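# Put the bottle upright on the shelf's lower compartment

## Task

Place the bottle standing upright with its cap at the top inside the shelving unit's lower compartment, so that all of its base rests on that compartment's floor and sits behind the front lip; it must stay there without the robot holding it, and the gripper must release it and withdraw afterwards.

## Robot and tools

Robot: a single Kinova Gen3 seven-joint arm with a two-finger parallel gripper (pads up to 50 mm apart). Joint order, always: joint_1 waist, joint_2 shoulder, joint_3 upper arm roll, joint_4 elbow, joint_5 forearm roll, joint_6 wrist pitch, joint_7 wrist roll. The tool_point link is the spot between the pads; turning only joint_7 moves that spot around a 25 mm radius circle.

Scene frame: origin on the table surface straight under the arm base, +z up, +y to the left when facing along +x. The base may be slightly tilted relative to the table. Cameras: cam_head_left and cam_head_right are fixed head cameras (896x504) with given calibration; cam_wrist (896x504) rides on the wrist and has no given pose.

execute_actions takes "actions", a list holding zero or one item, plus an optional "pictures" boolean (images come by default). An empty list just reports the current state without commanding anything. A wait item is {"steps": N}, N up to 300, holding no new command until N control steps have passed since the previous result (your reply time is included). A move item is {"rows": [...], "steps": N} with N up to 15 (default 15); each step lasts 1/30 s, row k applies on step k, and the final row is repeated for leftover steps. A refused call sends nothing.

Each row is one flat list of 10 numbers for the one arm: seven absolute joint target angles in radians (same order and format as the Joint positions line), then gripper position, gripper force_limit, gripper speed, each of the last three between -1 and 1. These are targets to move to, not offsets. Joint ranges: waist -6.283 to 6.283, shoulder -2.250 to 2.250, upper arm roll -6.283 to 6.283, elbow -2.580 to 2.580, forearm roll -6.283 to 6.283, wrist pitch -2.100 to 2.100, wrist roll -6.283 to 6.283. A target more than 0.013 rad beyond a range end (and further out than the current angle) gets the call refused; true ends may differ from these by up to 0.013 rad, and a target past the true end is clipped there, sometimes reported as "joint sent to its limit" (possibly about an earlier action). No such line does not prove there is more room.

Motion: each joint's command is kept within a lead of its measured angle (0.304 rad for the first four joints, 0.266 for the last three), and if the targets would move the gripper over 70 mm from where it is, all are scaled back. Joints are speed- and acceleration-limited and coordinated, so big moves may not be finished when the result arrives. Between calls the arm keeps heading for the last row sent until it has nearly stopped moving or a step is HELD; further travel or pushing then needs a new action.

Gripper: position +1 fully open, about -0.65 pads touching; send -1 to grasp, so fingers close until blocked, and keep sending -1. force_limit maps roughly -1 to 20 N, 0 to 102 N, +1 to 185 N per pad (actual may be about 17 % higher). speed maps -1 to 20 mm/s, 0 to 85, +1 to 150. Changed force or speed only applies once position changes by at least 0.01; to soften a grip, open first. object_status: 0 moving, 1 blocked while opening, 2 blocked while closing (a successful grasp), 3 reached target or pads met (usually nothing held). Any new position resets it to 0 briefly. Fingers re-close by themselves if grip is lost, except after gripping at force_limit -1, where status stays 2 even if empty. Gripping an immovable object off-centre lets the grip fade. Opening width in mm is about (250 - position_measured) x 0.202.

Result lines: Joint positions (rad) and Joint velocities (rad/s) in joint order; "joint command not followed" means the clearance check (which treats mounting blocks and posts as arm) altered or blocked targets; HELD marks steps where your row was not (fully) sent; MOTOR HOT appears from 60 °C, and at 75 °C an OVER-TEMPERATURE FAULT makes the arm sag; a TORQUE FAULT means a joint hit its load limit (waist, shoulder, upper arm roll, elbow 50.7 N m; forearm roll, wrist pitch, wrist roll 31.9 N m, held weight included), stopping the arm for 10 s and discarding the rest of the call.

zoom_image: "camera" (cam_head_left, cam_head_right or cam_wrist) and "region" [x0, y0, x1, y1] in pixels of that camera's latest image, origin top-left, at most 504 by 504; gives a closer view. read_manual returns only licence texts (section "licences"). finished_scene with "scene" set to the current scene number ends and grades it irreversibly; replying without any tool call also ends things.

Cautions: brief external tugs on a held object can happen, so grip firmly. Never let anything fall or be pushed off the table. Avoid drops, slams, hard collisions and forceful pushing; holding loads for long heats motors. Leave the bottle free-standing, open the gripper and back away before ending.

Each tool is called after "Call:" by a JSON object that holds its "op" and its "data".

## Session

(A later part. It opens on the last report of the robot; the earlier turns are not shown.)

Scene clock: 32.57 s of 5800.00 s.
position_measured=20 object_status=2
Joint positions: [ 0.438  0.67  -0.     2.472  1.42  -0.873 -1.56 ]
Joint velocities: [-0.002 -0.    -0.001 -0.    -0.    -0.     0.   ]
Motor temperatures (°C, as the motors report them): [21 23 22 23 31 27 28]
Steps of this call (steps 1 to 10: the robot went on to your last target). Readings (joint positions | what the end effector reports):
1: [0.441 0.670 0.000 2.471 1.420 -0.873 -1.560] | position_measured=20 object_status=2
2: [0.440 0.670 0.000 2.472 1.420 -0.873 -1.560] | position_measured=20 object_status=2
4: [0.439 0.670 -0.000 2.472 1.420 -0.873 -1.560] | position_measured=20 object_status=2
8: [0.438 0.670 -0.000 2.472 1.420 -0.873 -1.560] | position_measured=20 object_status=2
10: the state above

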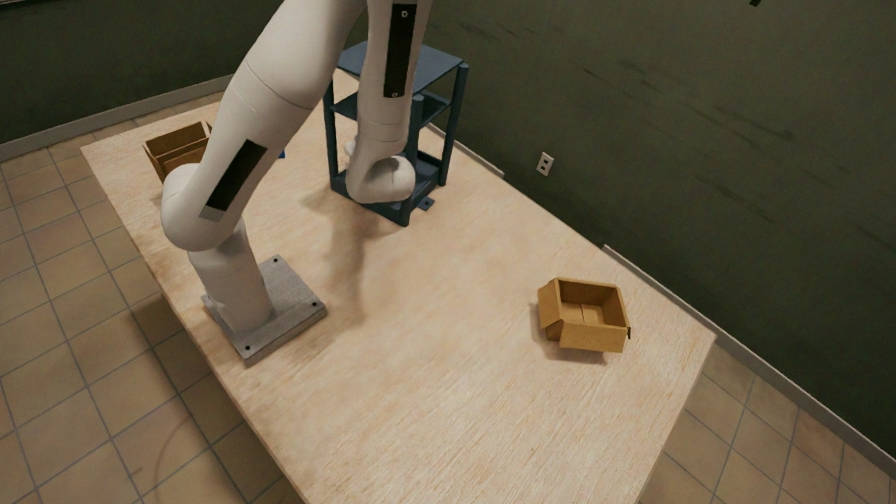

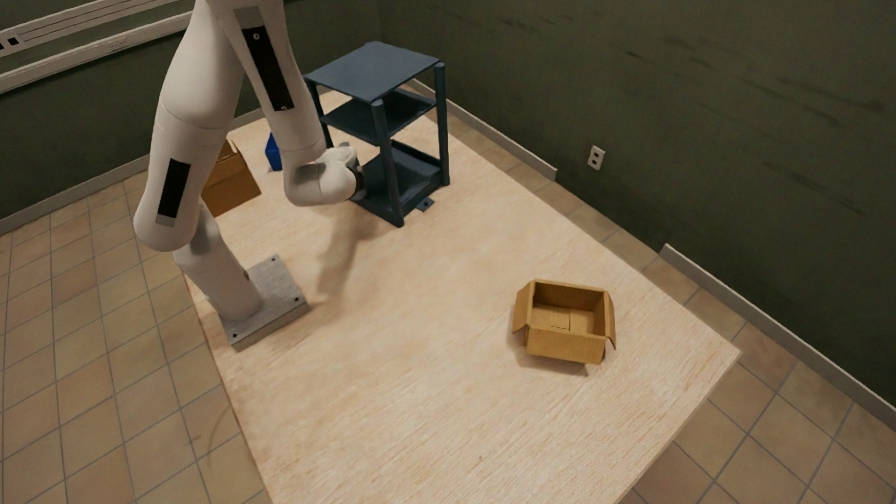

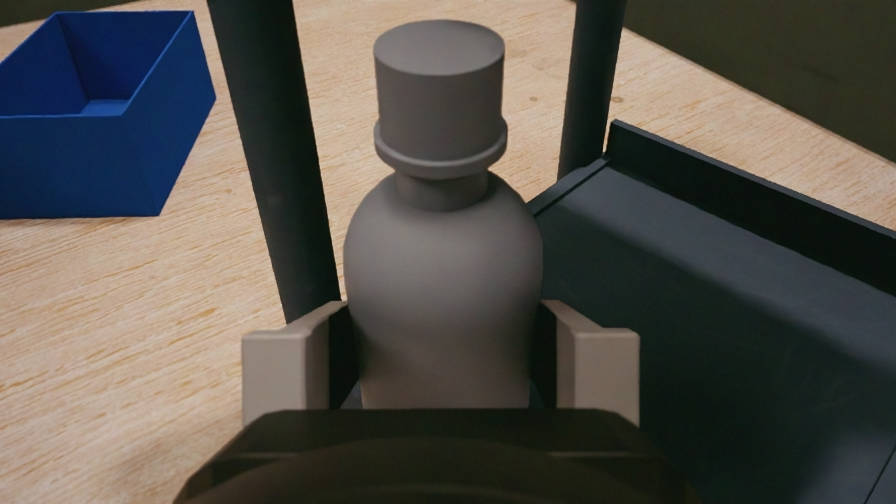

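Call:
{"op": "execute_actions", "data": {"actions": [{"rows":[[0.34,0.67,0,2.472,1.22,-0.873,-1.56,-1,0,0]]}]}}

Scene clock: 33.70 s of 5800.00 s.
position_measured=20 object_status=2
Joint positions: [ 0.342  0.67  -0.     2.472  1.22  -0.873 -1.56 ]
Joint velocities: [-0.014 -0.001  0.001  0.001 -0.001  0.001  0.   ]
Motor temperatures (°C, as the motors report them): [21 23 22 23 31 27 28]
Steps of this call (steps 1 to 15: the robot went on to your last target; steps 16 to 19: nothing new was sent; steps 20 to 34: all 15 steps of this action). Readings (joint positions | what the end effector reports):
20: [0.436 0.670 0.000 2.472 1.419 -0.873 -1.560] | position_measured=20 object_status=2
21: [0.429 0.670 0.001 2.472 1.409 -0.873 -1.560] | position_measured=20 object_status=2
23: [0.400 0.670 0.001 2.473 1.359 -0.872 -1.560] | position_measured=20 object_status=2
27: [0.350 0.670 -0.001 2.472 1.236 -0.873 -1.560] | position_measured=20 object_status=2
34: the state above

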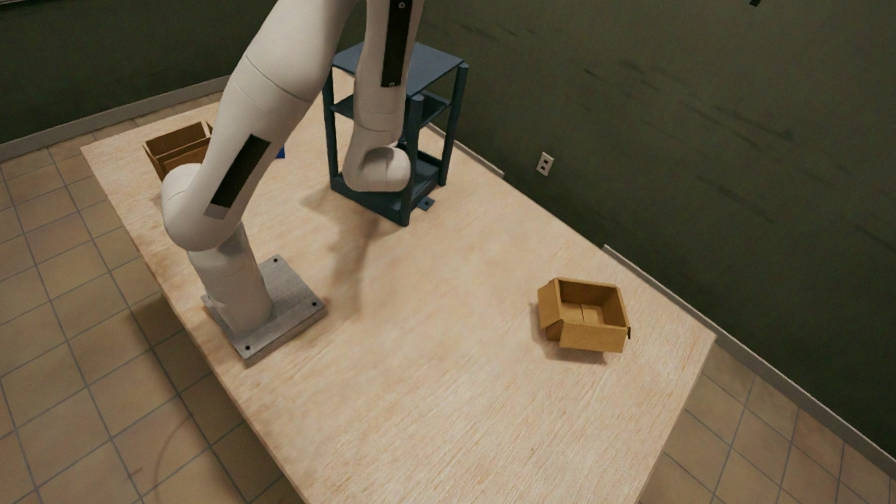

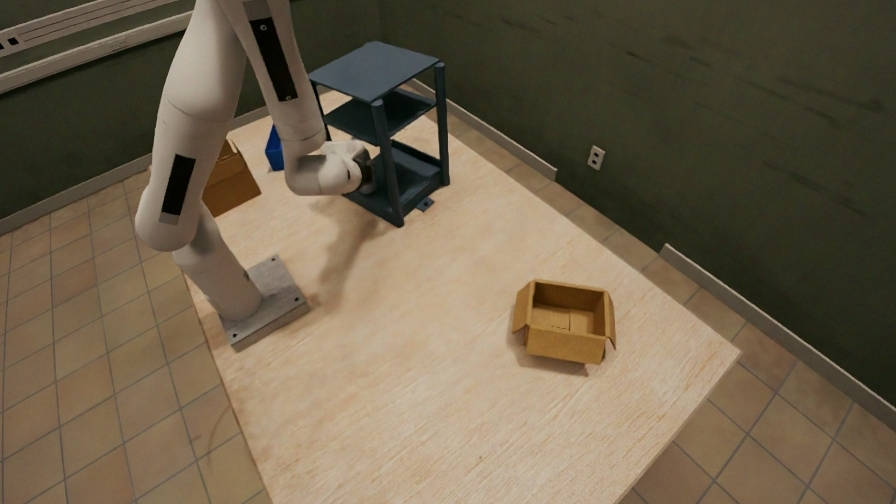

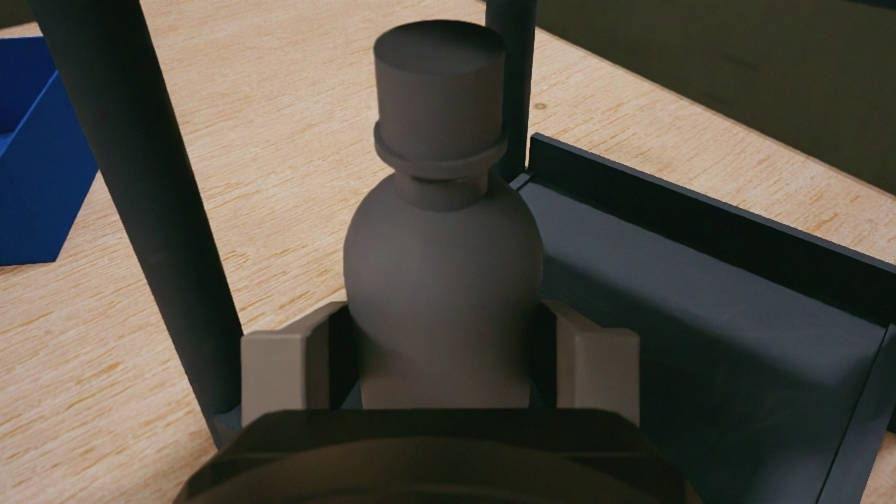

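Under. Continue, then lower.

Call:
{"op": "execute_actions", "data": {"actions": [{"rows":[[0.2,0.67,0,2.472,0.985,-0.873,-1.56,-1,0,0]]}], "pictures": false}}

Call:
{"op": "execute_actions", "data": {"actions": [{"rows":[[0.2,0.71,0,2.432,1.02,-0.873,-1.56,-1,0,0]]}]}}

Scene clock: 35.57 s of 5800.00 s.
position_measured=20 object_status=2
Joint positions: [ 0.203  0.67  -0.     2.472  0.985 -0.873 -1.56 ]
Joint velocities: [-0.025 -0.    -0.003  0.003  0.001 -0.002 -0.   ]
Motor temperatures (°C, as the motors report them): [21 23 22 23 31 27 28]
Steps of this call (steps 1 to 15: the robot went on to your last target; steps 16 to 41: nothing new was sent; steps 42 to 56: all 15 steps of this action). Readings (joint positions | what the end effector reports):
42: [0.338 0.670 0.000 2.472 1.219 -0.873 -1.560] | position_measured=20 object_status=2
43: [0.331 0.670 0.001 2.472 1.210 -0.873 -1.560] | position_measured=20 object_status=2
45: [0.300 0.670 0.001 2.473 1.166 -0.872 -1.560] | position_measured=20 object_status=2
49: [0.223 0.670 -0.001 2.472 1.025 -0.873 -1.560] | position_measured=20 object_status=2
56: the state above

Scene clock: 36.07 s of 5800.00 s.
position_measured=20 object_status=2
Joint positions: [ 0.2    0.71   0.     2.432  1.02  -0.873 -1.56 ]
Joint velocities: [ 0.     0.004 -0.    -0.001  0.001  0.     0.   ]
Motor temperatures (°C, as the motors report them): [21 23 22 23 31 27 28]
Steps of this call (steps 1 to 15: all 15 steps of this action). Readings (joint positions | what the end effector reports):
1: [0.202 0.672 -0.000 2.471 0.986 -0.873 -1.560] | position_measured=20 object_status=2
2: [0.202 0.679 -0.000 2.466 0.991 -0.873 -1.560] | position_measured=20 object_status=2
4: [0.201 0.698 -0.000 2.447 1.007 -0.873 -1.560] | position_measured=20 object_status=2
8: [0.200 0.707 -0.000 2.434 1.019 -0.873 -1.560] | position_measured=20 object_status=2
15: the state above

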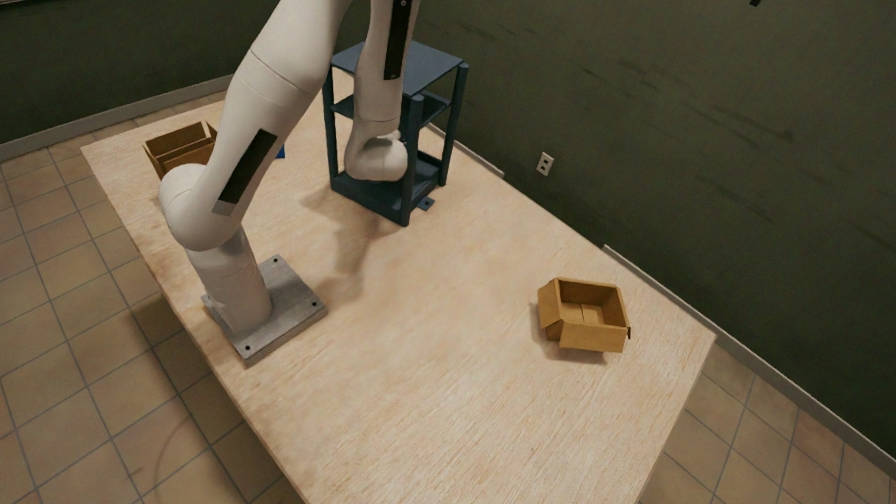

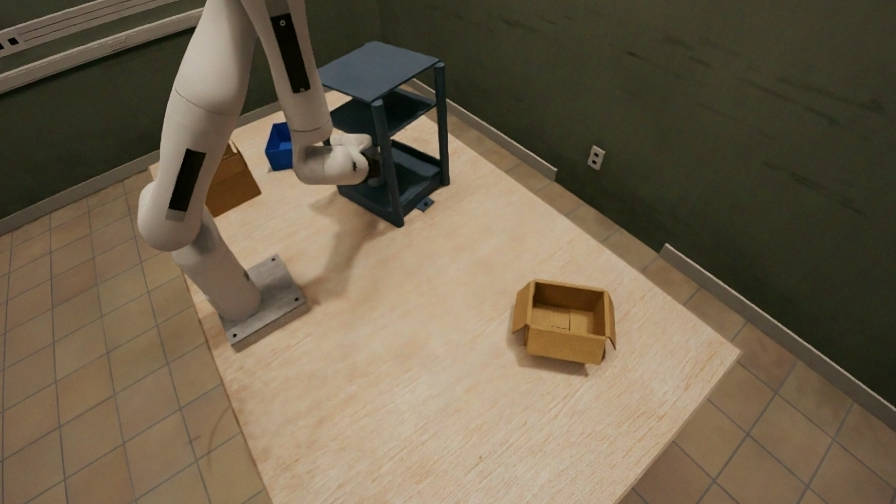

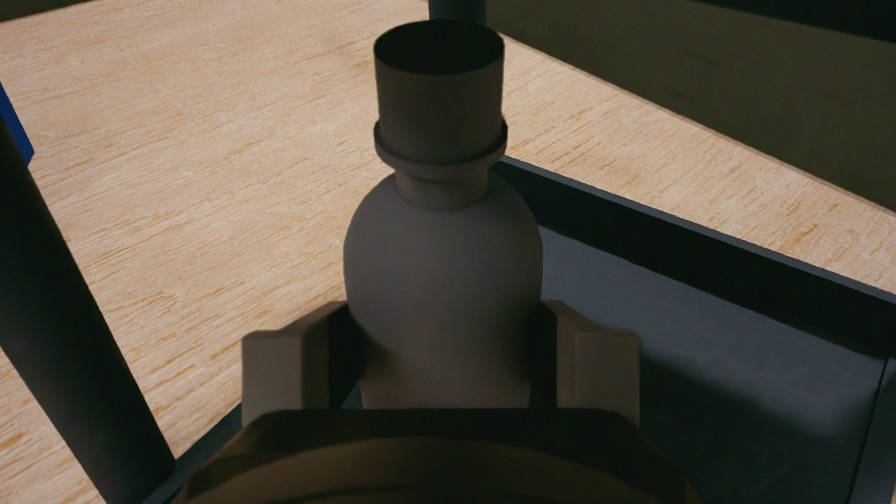

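Call:
{"op": "execute_actions", "data": {"actions": [{"rows":[[0.2,0.735,0,2.407,1.03,-0.873,-1.56,-1,0,0]]}], "pictures": false}}

Scene clock: 37.53 s of 5800.00 s.
position_measured=20 object_status=2
Joint positions: [ 0.205  0.72   0.001  2.423  1.037 -0.88  -1.557]
Joint velocities: [ 0.    -0.001  0.001  0.    -0.    -0.001  0.   ]
Motor temperatures (°C, as the motors report them): [21 23 22 23 31 27 28]
Steps of this call (steps 1 to 15: the robot went on to your last target; steps 16 to 29: nothing new was sent; steps 30 to 44: all 15 steps of this action). Readings (joint positions | what the end effector reports):
30: [0.200 0.712 -0.000 2.431 1.020 -0.873 -1.560] | position_measured=20 object_status=2
31: [0.200 0.718 -0.000 2.426 1.023 -0.875 -1.559] | position_measured=20 object_status=2
33: [0.203 0.720 0.001 2.424 1.033 -0.880 -1.557] | position_measured=20 object_status=2
37: [0.204 0.720 0.001 2.423 1.036 -0.880 -1.557] | position_measured=20 object_status=2
44: the state above

Call:
{"op": "execute_actions", "data": {"actions": [{"rows":[[0.24,0.72,0,2.422,1.11,-0.873,-1.56,-1,0,0]]}], "pictures": false}}

Call:
{"op": "execute_actions", "data": {"actions": [{"rows":[[0.24,0.74,0,2.402,1.13,-0.873,-1.56,-1,0,0]]}]}}

Scene clock: 39.77 s of 5800.00 s.
position_measured=20 object_status=2
Joint positions: [ 0.24   0.72   0.     2.422  1.11  -0.873 -1.56 ]
Joint velocities: [ 0.003 -0.     0.001  0.     0.002 -0.001 -0.   ]
Motor temperatures (°C, as the motors report them): [21 23 22 23 31 27 28]
Steps of this call (steps 1 to 15: the robot went on to your last target; steps 16 to 52: nothing new was sent; steps 53 to 67: all 15 steps of this action). Readings (joint positions | what the end effector reports):
53: [0.206 0.720 0.001 2.423 1.038 -0.879 -1.557] | position_measured=20 object_status=2
54: [0.212 0.719 -0.002 2.422 1.046 -0.878 -1.557] | position_measured=20 object_status=2
56: [0.230 0.717 -0.001 2.421 1.079 -0.874 -1.560] | position_measured=20 object_status=2
60: [0.237 0.719 0.000 2.422 1.108 -0.873 -1.560] | position_measured=20 object_status=2
67: the state above

Scene clock: 40.27 s of 5800.00 s.
position_measured=20 object_status=2
Joint positions: [ 0.242  0.733 -0.002  2.404  1.131 -0.879 -1.559]
Joint velocities: [ 0.001  0.    -0.     0.    -0.001  0.002 -0.   ]
Motor temperatures (°C, as the motors report them): [21 23 22 23 31 27 28]
Steps of this call (steps 1 to 15: all 15 steps of this action). Readings (joint positions | what the end effector reports):
1: [0.240 0.721 0.000 2.421 1.111 -0.873 -1.560] | position_measured=20 object_status=2
2: [0.240 0.726 -0.000 2.416 1.116 -0.876 -1.560] | position_measured=20 object_status=2
4: [0.241 0.731 -0.002 2.407 1.126 -0.879 -1.560] | position_measured=20 object_status=2
8: [0.241 0.733 -0.002 2.404 1.130 -0.879 -1.560] | position_measured=20 object_status=2
15: the state above

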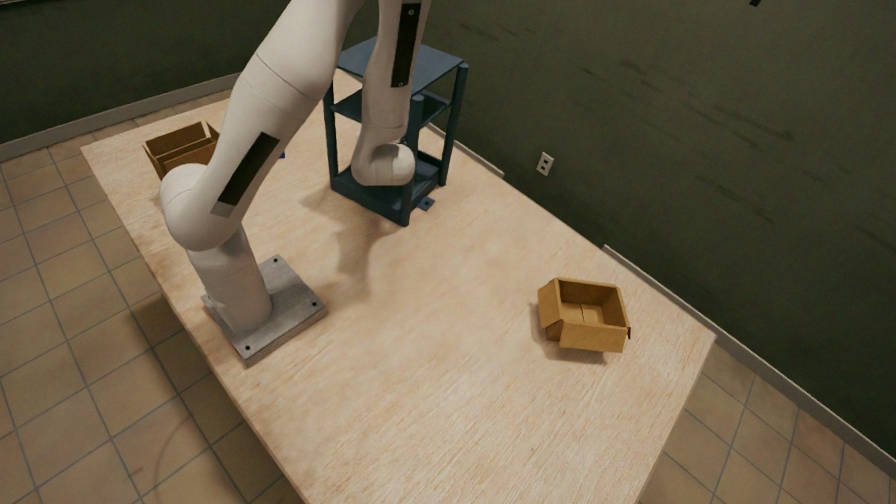

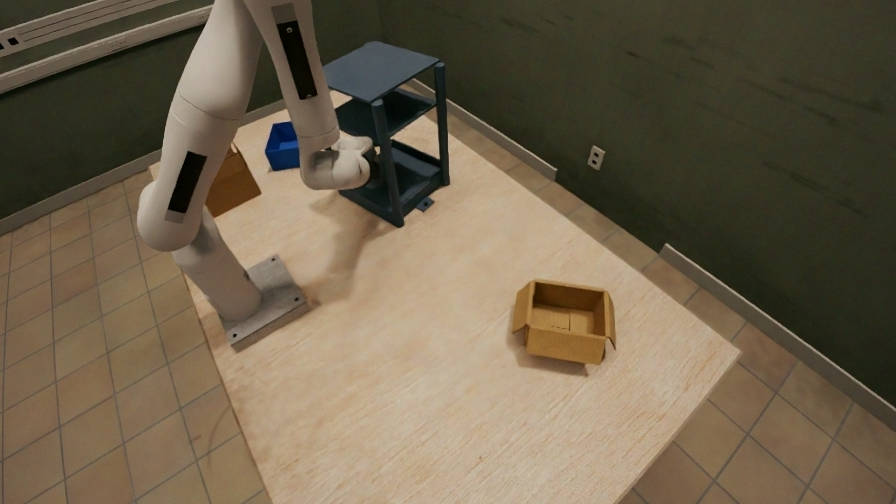

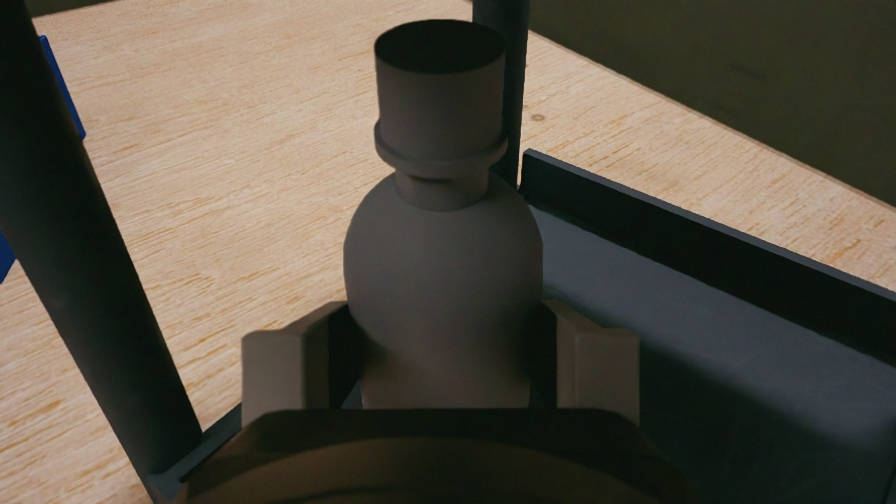

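Call:
{"op": "execute_actions", "data": {"actions": [{"rows":[[0.24,0.733,0,2.405,1.13,-0.876,-1.56,1,0,0]]}], "pictures": false}}

Call:
{"op": "execute_actions", "data": {"actions": [{"rows":[[0.407,0.677,0,2.461,1.297,-0.876,-1.56,1,0,0]]}], "pictures": false}}

Call:
{"op": "execute_actions", "data": {"actions": [{"rows":[[0.7,0.64,0,2.5,1.6,-0.876,-1.56,1,0,0]]}]}}

Scene clock: 42.40 s of 5800.00 s.
position_measured=3 object_status=3
Joint positions: [ 0.24   0.731  0.     2.405  1.13  -0.877 -1.56 ]
Joint velocities: [-0.001 -0.    -0.002 -0.    -0.001  0.001  0.   ]
Motor temperatures (°C, as the motors report them): [21 23 22 23 31 27 28]
Steps of this call (steps 1 to 15: the robot went on to your last target; steps 16 to 49: nothing new was sent; steps 50 to 64: all 15 steps of this action). Readings (joint positions | what the end effector reports):
50: [0.241 0.732 -0.002 2.404 1.131 -0.879 -1.560] | position_measured=10 object_status=0
51: [0.241 0.731 -0.001 2.404 1.130 -0.877 -1.560] | position_measured=4 object_status=0
53: [0.241 0.731 -0.000 2.405 1.130 -0.876 -1.560] | position_measured=3 object_status=0
57: [0.241 0.731 0.000 2.405 1.130 -0.877 -1.560] | position_measured=3 object_status=0
64: the state above

Scene clock: 42.90 s of 5800.00 s.
position_measured=3 object_status=3
Joint positions: [ 0.403  0.678  0.     2.461  1.297 -0.876 -1.56 ]
Joint velocities: [ 0.034 -0.012  0.    -0.    -0.002 -0.002  0.   ]
Motor temperatures (°C, as the motors report them): [21 23 22 23 31 27 28]
Steps of this call (steps 1 to 15: all 15 steps of this action). Readings (joint positions | what the end effector reports):
1: [0.242 0.731 -0.000 2.406 1.131 -0.877 -1.560] | position_measured=3 object_status=3
2: [0.249 0.729 -0.001 2.407 1.136 -0.877 -1.560] | position_measured=3 object_status=3
4: [0.280 0.719 -0.001 2.416 1.162 -0.876 -1.560] | position_measured=3 object_status=3
8: [0.371 0.689 0.001 2.448 1.259 -0.876 -1.560] | position_measured=3 object_status=3
15: the state above

Scene clock: 43.40 s of 5800.00 s.
position_measured=3 object_status=3
Joint positions: [ 0.689  0.641  0.001  2.5    1.599 -0.876 -1.56 ]
Joint velocities: [ 0.051 -0.007 -0.007  0.009  0.059 -0.003 -0.   ]
Motor temperatures (°C, as the motors report them): [21 23 22 23 31 27 28]
Steps of this call (steps 1 to 15: all 15 steps of this action). Readings (joint positions | what the end effector reports):
1: [0.406 0.678 -0.000 2.461 1.298 -0.876 -1.560] | position_measured=3 object_status=3
2: [0.414 0.677 -0.001 2.462 1.302 -0.876 -1.560] | position_measured=3 object_status=3
4: [0.446 0.672 -0.001 2.465 1.326 -0.876 -1.560] | position_measured=3 object_status=3
8: [0.568 0.657 -0.000 2.481 1.440 -0.876 -1.560] | position_measured=3 object_status=3
15: the state above

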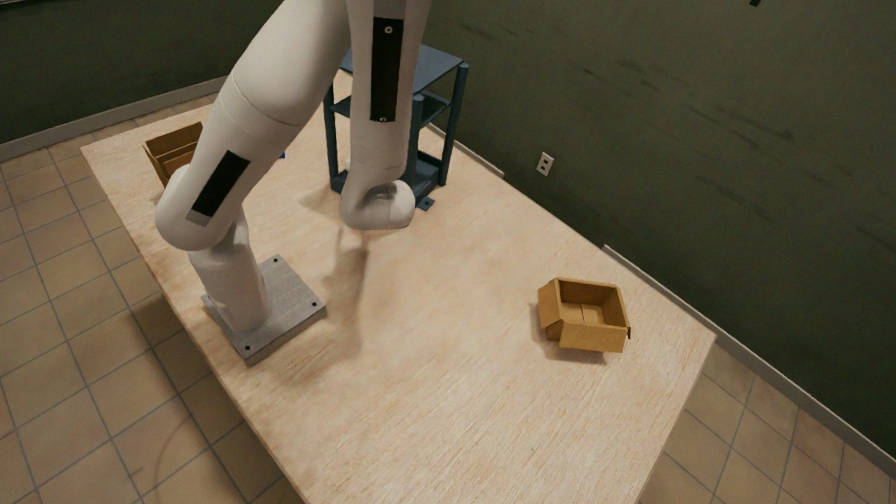

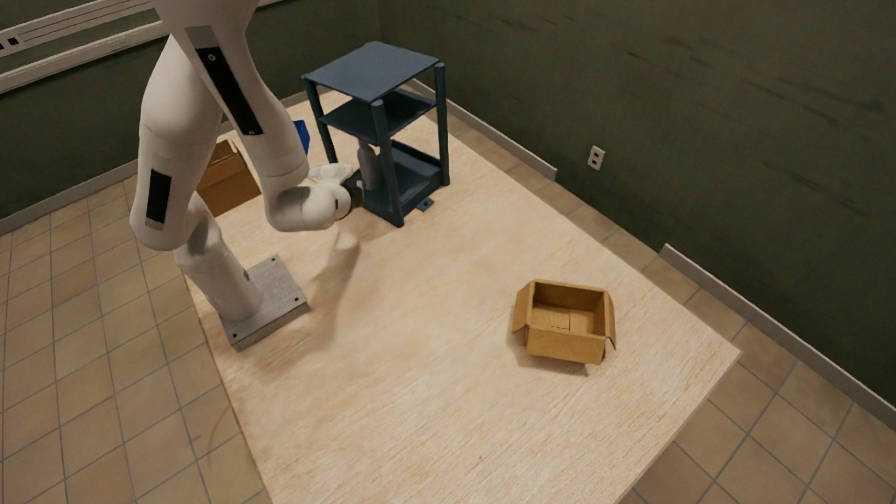

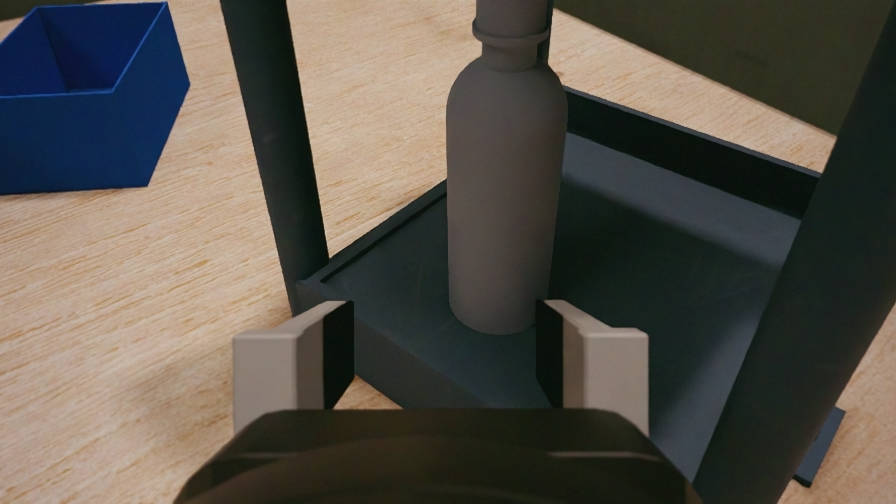

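Call:
{"op": "finished_scene", "data": {"scene": 2}}

The scene is finished: the task was done.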